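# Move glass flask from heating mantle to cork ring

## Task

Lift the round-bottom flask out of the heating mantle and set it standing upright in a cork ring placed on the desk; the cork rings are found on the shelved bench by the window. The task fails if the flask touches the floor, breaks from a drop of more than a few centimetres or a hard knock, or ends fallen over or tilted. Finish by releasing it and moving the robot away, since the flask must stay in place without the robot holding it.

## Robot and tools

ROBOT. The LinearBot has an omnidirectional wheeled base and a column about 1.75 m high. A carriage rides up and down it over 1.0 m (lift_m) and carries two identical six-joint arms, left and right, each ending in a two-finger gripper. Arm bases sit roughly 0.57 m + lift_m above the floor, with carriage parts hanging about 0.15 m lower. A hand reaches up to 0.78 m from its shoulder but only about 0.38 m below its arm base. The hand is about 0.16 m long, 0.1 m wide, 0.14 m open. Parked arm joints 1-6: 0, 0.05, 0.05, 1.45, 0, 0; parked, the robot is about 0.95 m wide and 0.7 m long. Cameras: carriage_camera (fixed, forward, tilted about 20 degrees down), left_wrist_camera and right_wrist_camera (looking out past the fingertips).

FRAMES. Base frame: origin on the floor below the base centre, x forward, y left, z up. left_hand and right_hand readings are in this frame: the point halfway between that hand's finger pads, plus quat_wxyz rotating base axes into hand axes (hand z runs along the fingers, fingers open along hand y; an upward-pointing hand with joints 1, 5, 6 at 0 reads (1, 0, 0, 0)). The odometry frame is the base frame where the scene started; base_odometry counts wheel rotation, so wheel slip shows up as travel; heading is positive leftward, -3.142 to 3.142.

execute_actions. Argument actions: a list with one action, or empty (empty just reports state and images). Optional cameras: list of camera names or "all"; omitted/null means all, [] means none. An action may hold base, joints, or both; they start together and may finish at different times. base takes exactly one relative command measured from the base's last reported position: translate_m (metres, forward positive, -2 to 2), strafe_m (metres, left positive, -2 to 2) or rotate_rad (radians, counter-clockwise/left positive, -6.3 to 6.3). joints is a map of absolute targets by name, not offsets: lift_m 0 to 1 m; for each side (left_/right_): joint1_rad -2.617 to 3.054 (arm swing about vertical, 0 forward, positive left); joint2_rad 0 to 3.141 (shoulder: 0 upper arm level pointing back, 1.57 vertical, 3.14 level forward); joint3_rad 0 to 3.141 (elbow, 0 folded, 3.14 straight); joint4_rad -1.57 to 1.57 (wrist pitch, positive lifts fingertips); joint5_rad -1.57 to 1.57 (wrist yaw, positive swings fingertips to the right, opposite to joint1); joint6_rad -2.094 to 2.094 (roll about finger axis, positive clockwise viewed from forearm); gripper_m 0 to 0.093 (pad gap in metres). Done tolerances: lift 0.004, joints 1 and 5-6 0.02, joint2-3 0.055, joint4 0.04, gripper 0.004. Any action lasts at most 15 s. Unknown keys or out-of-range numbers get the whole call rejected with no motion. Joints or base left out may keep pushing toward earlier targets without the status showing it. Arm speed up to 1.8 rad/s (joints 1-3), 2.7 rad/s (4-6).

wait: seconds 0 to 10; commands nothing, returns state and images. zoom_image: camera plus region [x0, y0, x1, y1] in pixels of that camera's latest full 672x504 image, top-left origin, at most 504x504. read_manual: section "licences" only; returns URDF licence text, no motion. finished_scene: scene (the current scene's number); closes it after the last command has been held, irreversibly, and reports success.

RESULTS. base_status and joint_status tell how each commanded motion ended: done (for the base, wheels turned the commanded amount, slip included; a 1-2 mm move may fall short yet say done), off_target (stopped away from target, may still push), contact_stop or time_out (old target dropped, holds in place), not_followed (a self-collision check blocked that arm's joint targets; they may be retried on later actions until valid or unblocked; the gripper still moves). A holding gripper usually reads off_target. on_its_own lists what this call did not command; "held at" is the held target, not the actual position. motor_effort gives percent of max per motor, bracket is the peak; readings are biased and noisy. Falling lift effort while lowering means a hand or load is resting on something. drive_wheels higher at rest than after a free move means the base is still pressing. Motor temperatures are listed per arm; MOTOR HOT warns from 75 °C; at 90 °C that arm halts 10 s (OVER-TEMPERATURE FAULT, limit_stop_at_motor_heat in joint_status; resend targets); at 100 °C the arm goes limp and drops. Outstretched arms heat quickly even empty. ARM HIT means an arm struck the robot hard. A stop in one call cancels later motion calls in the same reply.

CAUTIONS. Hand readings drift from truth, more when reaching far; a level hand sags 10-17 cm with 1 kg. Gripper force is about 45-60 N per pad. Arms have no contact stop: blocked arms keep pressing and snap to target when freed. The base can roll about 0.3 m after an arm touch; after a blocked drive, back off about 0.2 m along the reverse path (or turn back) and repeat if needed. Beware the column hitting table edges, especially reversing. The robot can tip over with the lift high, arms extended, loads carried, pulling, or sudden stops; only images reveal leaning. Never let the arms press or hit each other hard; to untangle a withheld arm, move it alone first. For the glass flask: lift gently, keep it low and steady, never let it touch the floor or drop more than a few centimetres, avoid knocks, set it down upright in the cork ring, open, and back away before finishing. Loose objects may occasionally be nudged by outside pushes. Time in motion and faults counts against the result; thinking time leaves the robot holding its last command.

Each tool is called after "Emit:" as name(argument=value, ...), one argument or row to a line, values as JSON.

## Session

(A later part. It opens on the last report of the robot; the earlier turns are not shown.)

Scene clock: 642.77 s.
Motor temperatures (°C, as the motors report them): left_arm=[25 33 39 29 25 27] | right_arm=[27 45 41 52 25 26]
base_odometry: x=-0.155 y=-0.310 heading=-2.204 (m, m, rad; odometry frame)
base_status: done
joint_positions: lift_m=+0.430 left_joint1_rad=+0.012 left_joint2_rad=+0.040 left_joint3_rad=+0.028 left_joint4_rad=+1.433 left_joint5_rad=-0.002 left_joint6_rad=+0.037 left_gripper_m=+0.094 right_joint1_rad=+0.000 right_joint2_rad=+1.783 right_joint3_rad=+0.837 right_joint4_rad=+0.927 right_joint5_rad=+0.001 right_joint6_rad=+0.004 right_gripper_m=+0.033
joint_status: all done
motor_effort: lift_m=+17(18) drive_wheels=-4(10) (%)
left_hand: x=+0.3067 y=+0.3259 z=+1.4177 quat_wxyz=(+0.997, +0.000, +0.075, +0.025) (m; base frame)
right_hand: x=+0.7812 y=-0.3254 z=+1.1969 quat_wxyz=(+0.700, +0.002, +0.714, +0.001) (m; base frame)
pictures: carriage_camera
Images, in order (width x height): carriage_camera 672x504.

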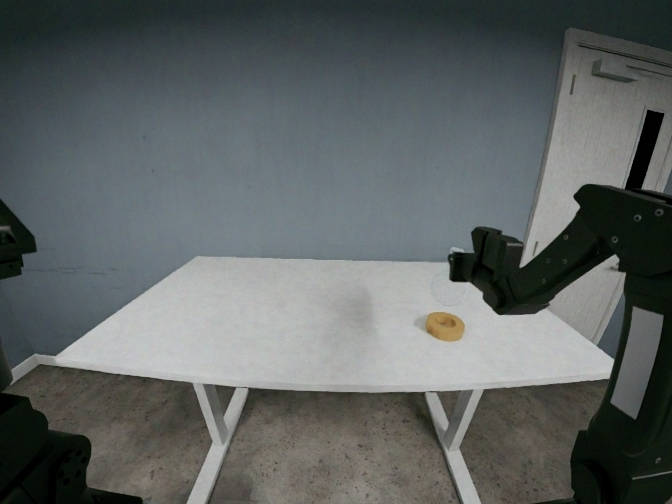

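Emit:
execute_actions(
  actions=[
    {"base": {"strafe_m": -0.006}, "joints": {"lift_m": 0.408, "left_joint1_rad": 0.0, "left_joint2_rad": 1.776, "left_joint3_rad": 0.856, "left_joint4_rad": 0.92, "left_joint5_rad": 1.3, "left_joint6_rad": 0.0}},
  ],
  cameras=["carriage_camera", "left_wrist_camera"],
)

Scene clock: 673.53 s.
Motor temperatures (°C, as the motors report them): left_arm=[25 33 40 29 25 27] | right_arm=[27 45 41 54 25 26]
base_odometry: x=-0.160 y=-0.307 heading=-2.204 (m, m, rad; odometry frame)
base_status: done
joint_positions: lift_m=+0.408 left_joint1_rad=+0.008 left_joint2_rad=+1.763 left_joint3_rad=+0.849 left_joint4_rad=+0.922 left_joint5_rad=+1.290 left_joint6_rad=+0.003 left_gripper_m=+0.094 right_joint1_rad=-0.001 right_joint2_rad=+1.784 right_joint3_rad=+0.837 right_joint4_rad=+0.929 right_joint5_rad=+0.001 right_joint6_rad=+0.004 right_gripper_m=+0.033
joint_status: all done
motor_effort: lift_m=+18(19) drive_wheels=+3(8) (%)
left_hand: x=+0.6584 y=+0.1629 z=+1.1875 quat_wxyz=(+0.569, +0.425, +0.564, -0.420) (m; base frame)
right_hand: x=+0.7814 y=-0.3259 z=+1.1746 quat_wxyz=(+0.701, +0.002, +0.714, +0.001) (m; base frame)
pictures: carriage_camera, left_wrist_camera
Images, in order (width x height): carriage_camera 672x504, left_wrist_camera 672x504.

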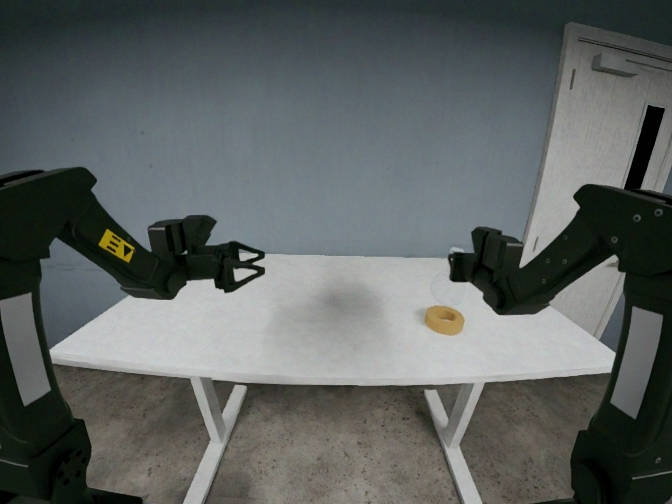

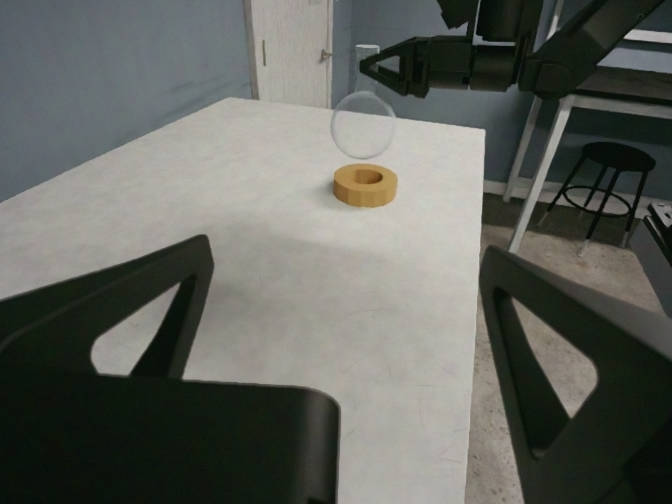

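Emit:
zoom_image(
  camera="left_wrist_camera",
  region=[300, 30, 440, 220],
)

Emit:
zoom_image(
  camera="carriage_camera",
  region=[400, 240, 500, 345],
)

Region (300, 30, 440, 220) of left_wrist_camera's 672x504 image, scaled by 2.653, with more detail than that image has; it fills the left 371 columns of this view, and the rest is white.

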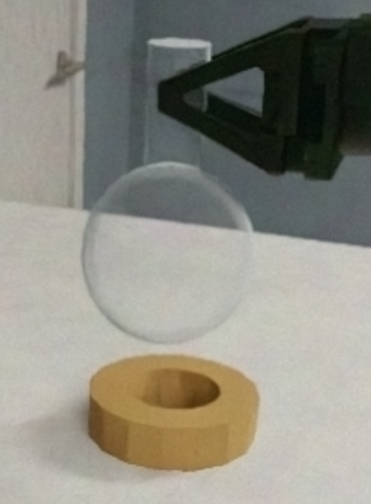

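Region (400, 240, 500, 345) of carriage_camera's 672x504 image, scaled by 4.800, with more detail than that image has; it fills the left 480 columns of this view, and the rest is white.

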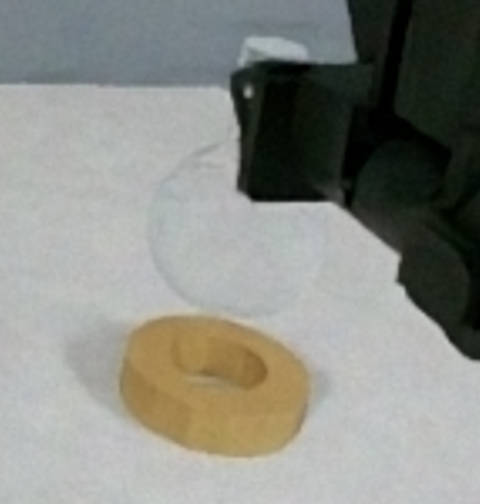

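Emit:
execute_actions(
  actions=[
    {"base": {"translate_m": -0.010}, "joints": {"lift_m": 0.382}},
  ],
  cameras=["carriage_camera", "left_wrist_camera"],
)

Emit:
zoom_image(
  camera="left_wrist_camera",
  region=[300, 30, 440, 220],
)

Emit:
zoom_image(
  camera="carriage_camera",
  region=[400, 240, 500, 345],
)

Scene clock: 701.17 s.
Motor temperatures (°C, as the motors report them): left_arm=[26 37 41 33 25 27] | right_arm=[27 46 42 56 25 26]
base_odometry: x=-0.154 y=-0.299 heading=-2.204 (m, m, rad; odometry frame)
base_status: done
joint_positions: lift_m=+0.382 left_joint1_rad=+0.008 left_joint2_rad=+1.765 left_joint3_rad=+0.849 left_joint4_rad=+0.923 left_joint5_rad=+1.292 left_joint6_rad=+0.003 left_gripper_m=+0.094 right_joint1_rad=-0.001 right_joint2_rad=+1.786 right_joint3_rad=+0.837 right_joint4_rad=+0.927 right_joint5_rad=+0.001 right_joint6_rad=+0.004 right_gripper_m=+0.033
joint_status: all done
motor_effort: lift_m=+18(20) drive_wheels=-6(7) (%)
left_hand: x=+0.6582 y=+0.1628 z=+1.1611 quat_wxyz=(+0.569, +0.426, +0.564, -0.421) (m; base frame)
right_hand: x=+0.7814 y=-0.3259 z=+1.1475 quat_wxyz=(+0.699, +0.002, +0.715, +0.001) (m; base frame)
pictures: carriage_camera, left_wrist_camera
Images, in order (width x height): carriage_camera 672x504, left_wrist_camera 672x504.

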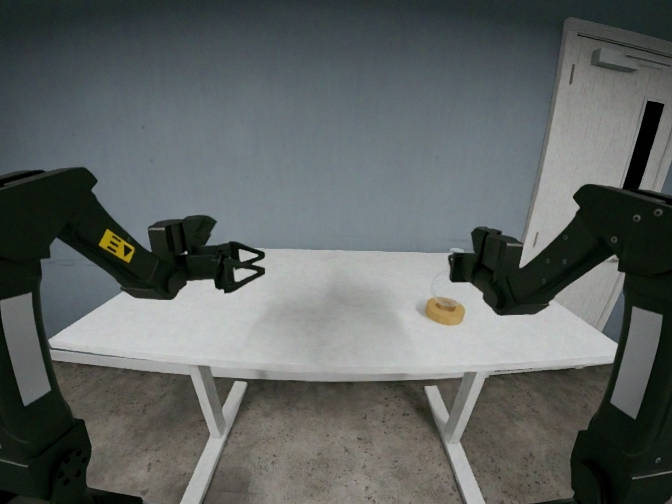

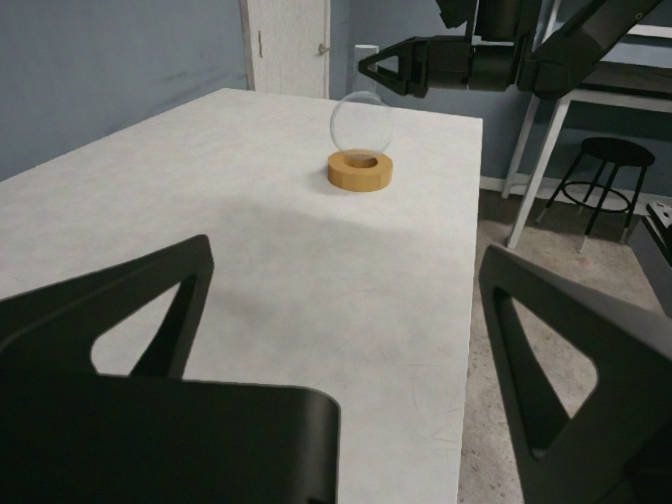

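Region (300, 30, 440, 220) of left_wrist_camera's 672x504 image, scaled by 2.653, with more detail than that image has; it fills the left 371 columns of this view, and the rest is white.

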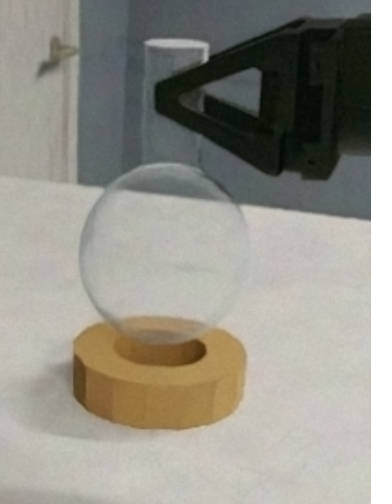

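Region (400, 240, 500, 345) of carriage_camera's 672x504 image, scaled by 4.800, with more detail than that image has; it fills the left 480 columns of this view, and the rest is white.

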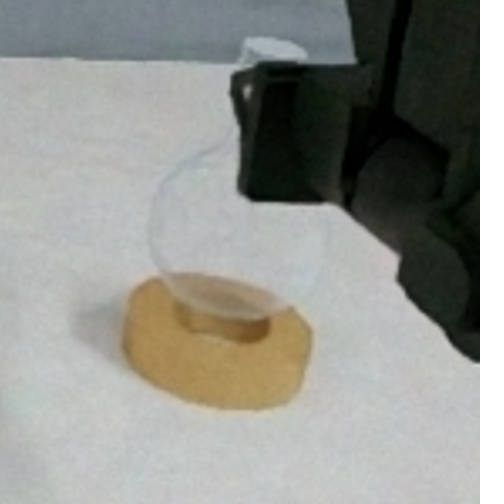

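Emit:
execute_actions(
  actions=[
    {"joints": {"lift_m": 0.368}},
  ],
  cameras=["left_wrist_camera"],
)

Emit:
zoom_image(
  camera="left_wrist_camera",
  region=[300, 30, 440, 220],
)

Scene clock: 711.97 s.
Motor temperatures (°C, as the motors report them): left_arm=[26 38 42 33 25 27] | right_arm=[27 46 42 56 25 26]
base_odometry: x=-0.154 y=-0.299 heading=-2.204 (m, m, rad; odometry frame)
base_status: not commanded
joint_positions: lift_m=+0.368 left_joint1_rad=+0.008 left_joint2_rad=+1.765 left_joint3_rad=+0.849 left_joint4_rad=+0.923 left_joint5_rad=+1.292 left_joint6_rad=+0.003 left_gripper_m=+0.094 right_joint1_rad=-0.001 right_joint2_rad=+1.786 right_joint3_rad=+0.837 right_joint4_rad=+0.930 right_joint5_rad=+0.001 right_joint6_rad=+0.004 right_gripper_m=+0.033
joint_status: all done
motor_effort: lift_m=+17(18) drive_wheels=-5(5) (%)
left_hand: x=+0.6581 y=+0.1628 z=+1.1472 quat_wxyz=(+0.569, +0.426, +0.563, -0.421) (m; base frame)
right_hand: x=+0.7815 y=-0.3259 z=+1.1341 quat_wxyz=(+0.700, +0.002, +0.714, +0.001) (m; base frame)
pictures: left_wrist_camera
Images, in order (width x height): left_wrist_camera 672x504.

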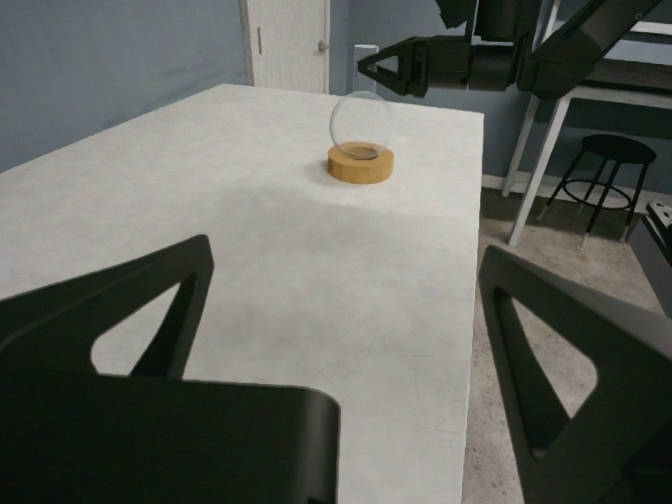

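Region (300, 30, 440, 220) of left_wrist_camera's 672x504 image, scaled by 2.653, with more detail than that image has; it fills the left 371 columns of this view, and the rest is white.

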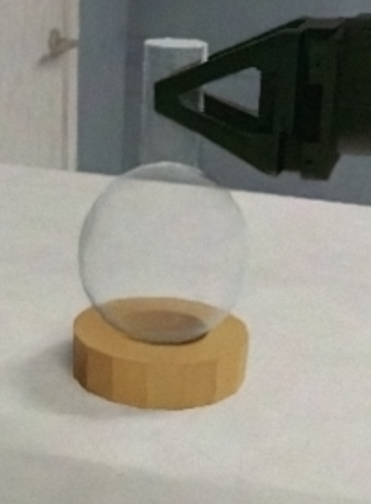

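Emit:
execute_actions(
  actions=[
    {"joints": {"lift_m": 0.362}},
  ],
  cameras=["left_wrist_camera"],
)

Emit:
zoom_image(
  camera="left_wrist_camera",
  region=[300, 30, 440, 220],
)

Scene clock: 717.53 s.
Motor temperatures (°C, as the motors report them): left_arm=[26 38 42 34 25 27] | right_arm=[27 46 42 56 25 26]
base_odometry: x=-0.154 y=-0.299 heading=-2.204 (m, m, rad; odometry frame)
base_status: not commanded
joint_positions: lift_m=+0.362 left_joint1_rad=+0.008 left_joint2_rad=+1.767 left_joint3_rad=+0.849 left_joint4_rad=+0.924 left_joint5_rad=+1.293 left_joint6_rad=+0.003 left_gripper_m=+0.094 right_joint1_rad=-0.001 right_joint2_rad=+1.786 right_joint3_rad=+0.837 right_joint4_rad=+0.944 right_joint5_rad=+0.001 right_joint6_rad=+0.004 right_gripper_m=+0.033
joint_status: all done
motor_effort: lift_m=+17(18) drive_wheels=-5(5) (%)
left_hand: x=+0.6582 y=+0.1628 z=+1.1408 quat_wxyz=(+0.569, +0.426, +0.564, -0.421) (m; base frame)
right_hand: x=+0.7815 y=-0.3259 z=+1.1317 quat_wxyz=(+0.705, +0.002, +0.709, +0.001) (m; base frame)
pictures: left_wrist_camera
Images, in order (width x height): left_wrist_camera 672x504.

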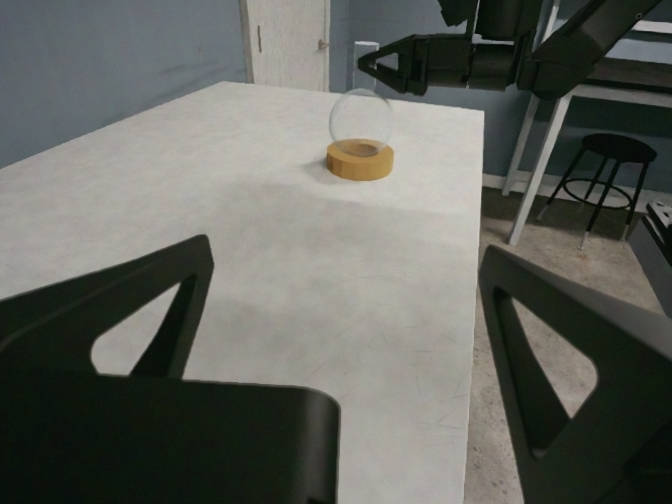

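Region (300, 30, 440, 220) of left_wrist_camera's 672x504 image, scaled by 2.653, with more detail than that image has; it fills the left 371 columns of this view, and the rest is white.

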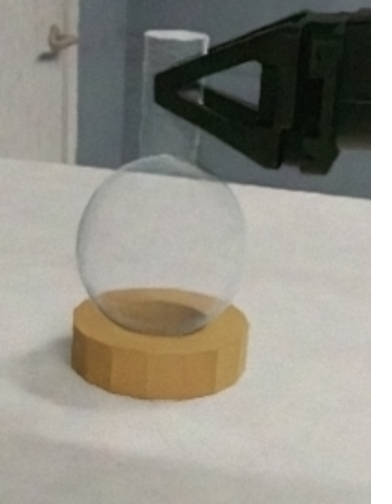

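Emit:
execute_actions(
  actions=[
    {"joints": {"right_joint4_rad": 0.95, "right_gripper_m": 0.075}},
  ],
  cameras=["all"],
)

Scene clock: 723.50 s.
Motor temperatures (°C, as the motors report them): left_arm=[26 39 42 34 25 27] | right_arm=[27 46 42 56 25 26]
base_odometry: x=-0.154 y=-0.299 heading=-2.204 (m, m, rad; odometry frame)
base_status: not commanded
joint_positions: lift_m=+0.362 left_joint1_rad=+0.008 left_joint2_rad=+1.767 left_joint3_rad=+0.849 left_joint4_rad=+0.924 left_joint5_rad=+1.293 left_joint6_rad=+0.003 left_gripper_m=+0.094 right_joint1_rad=-0.001 right_joint2_rad=+1.786 right_joint3_rad=+0.837 right_joint4_rad=+0.940 right_joint5_rad=+0.001 right_joint6_rad=+0.004 right_gripper_m=+0.075
joint_status: all done
motor_effort: lift_m=+17(17) drive_wheels=-5(5) (%)
left_hand: x=+0.6582 y=+0.1628 z=+1.1408 quat_wxyz=(+0.569, +0.426, +0.564, -0.421) (m; base frame)
right_hand: x=+0.7815 y=-0.3259 z=+1.1307 quat_wxyz=(+0.704, +0.002, +0.710, +0.001) (m; base frame)
pictures: carriage_camera, left_wrist_camera, right_wrist_camera
Images, in order (width x height): carriage_camera 672x504, left_wrist_camera 672x504, right_wrist_camera 672x504.

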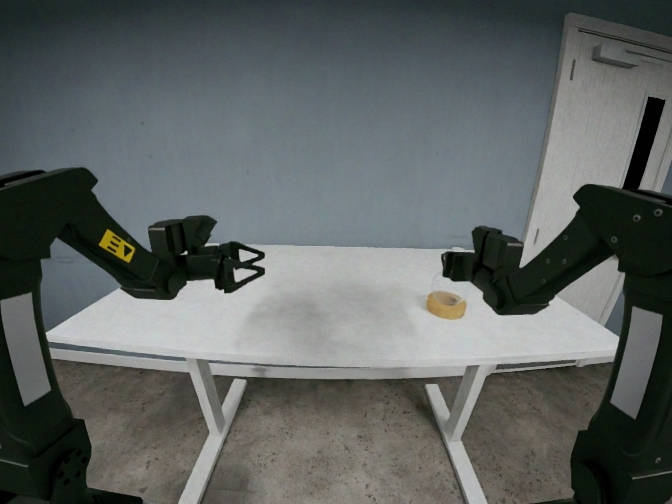

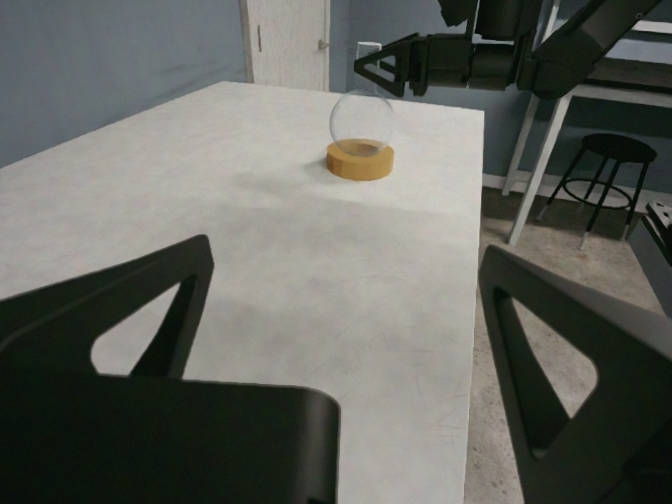

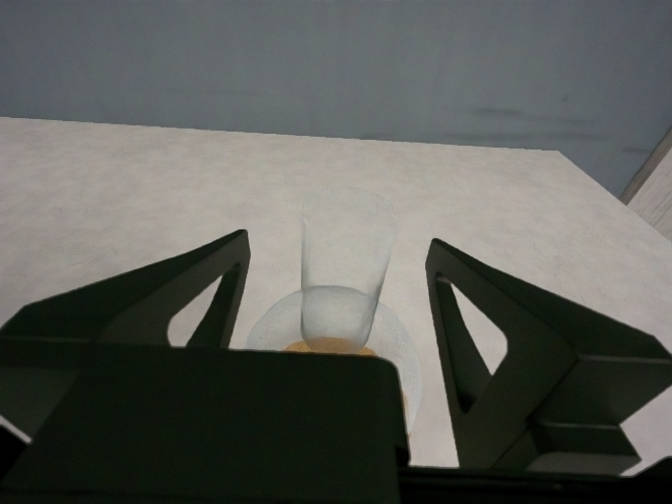

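Emit:
execute_actions(
  actions=[
    {"base": {"translate_m": -0.4}, "joints": {"left_joint1_rad": 0.0, "left_joint2_rad": 0.05, "left_joint3_rad": 0.05, "left_joint4_rad": 1.45, "left_joint5_rad": 0.0, "left_joint6_rad": 0.0}},
  ],
  cameras=["carriage_camera", "right_wrist_camera"],
)

Scene clock: 734.90 s.
Motor temperatures (°C, as the motors report them): left_arm=[26 39 42 34 25 27] | right_arm=[27 46 42 54 25 26]
base_odometry: x=+0.082 y=+0.024 heading=-2.203 (m, m, rad; odometry frame)
base_status: done
joint_positions: lift_m=+0.362 left_joint1_rad=+0.008 left_joint2_rad=+0.066 left_joint3_rad=+0.075 left_joint4_rad=+1.456 left_joint5_rad=+0.007 left_joint6_rad=+0.003 left_gripper_m=+0.094 right_joint1_rad=-0.001 right_joint2_rad=+1.786 right_joint3_rad=+0.837 right_joint4_rad=+0.940 right_joint5_rad=+0.001 right_joint6_rad=+0.004 right_gripper_m=+0.075
joint_status: all done
motor_effort: lift_m=+17(17) drive_wheels=+4(12) (%)
left_hand: x=+0.2950 y=+0.3241 z=+1.3631 quat_wxyz=(+0.999, +0.003, +0.053, +0.005) (m; base frame)
right_hand: x=+0.7815 y=-0.3259 z=+1.1307 quat_wxyz=(+0.704, +0.002, +0.710, +0.001) (m; base frame)
pictures: carriage_camera, right_wrist_camera
Images, in order (width x height): carriage_camera 672x504, right_wrist_camera 672x504.

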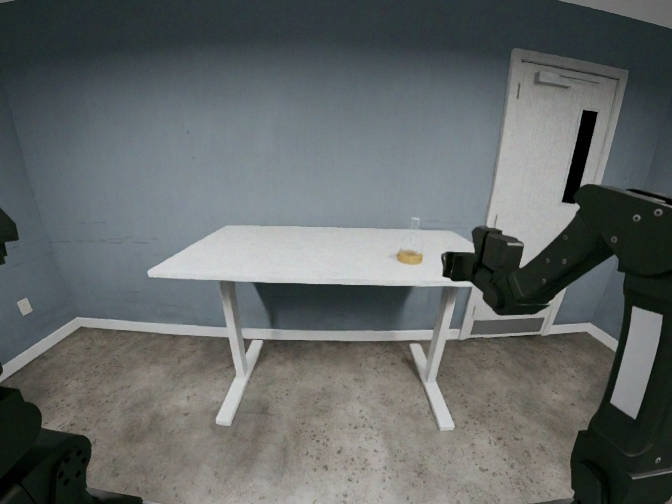

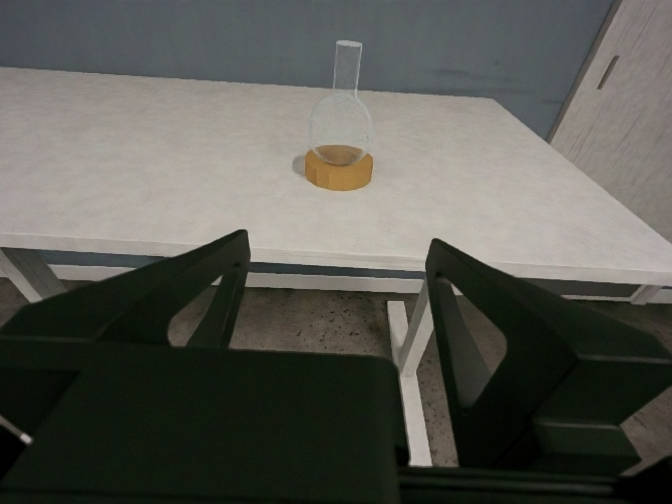

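Emit:
finished_scene(
  scene=1,
)

The scene is finished: the task was done.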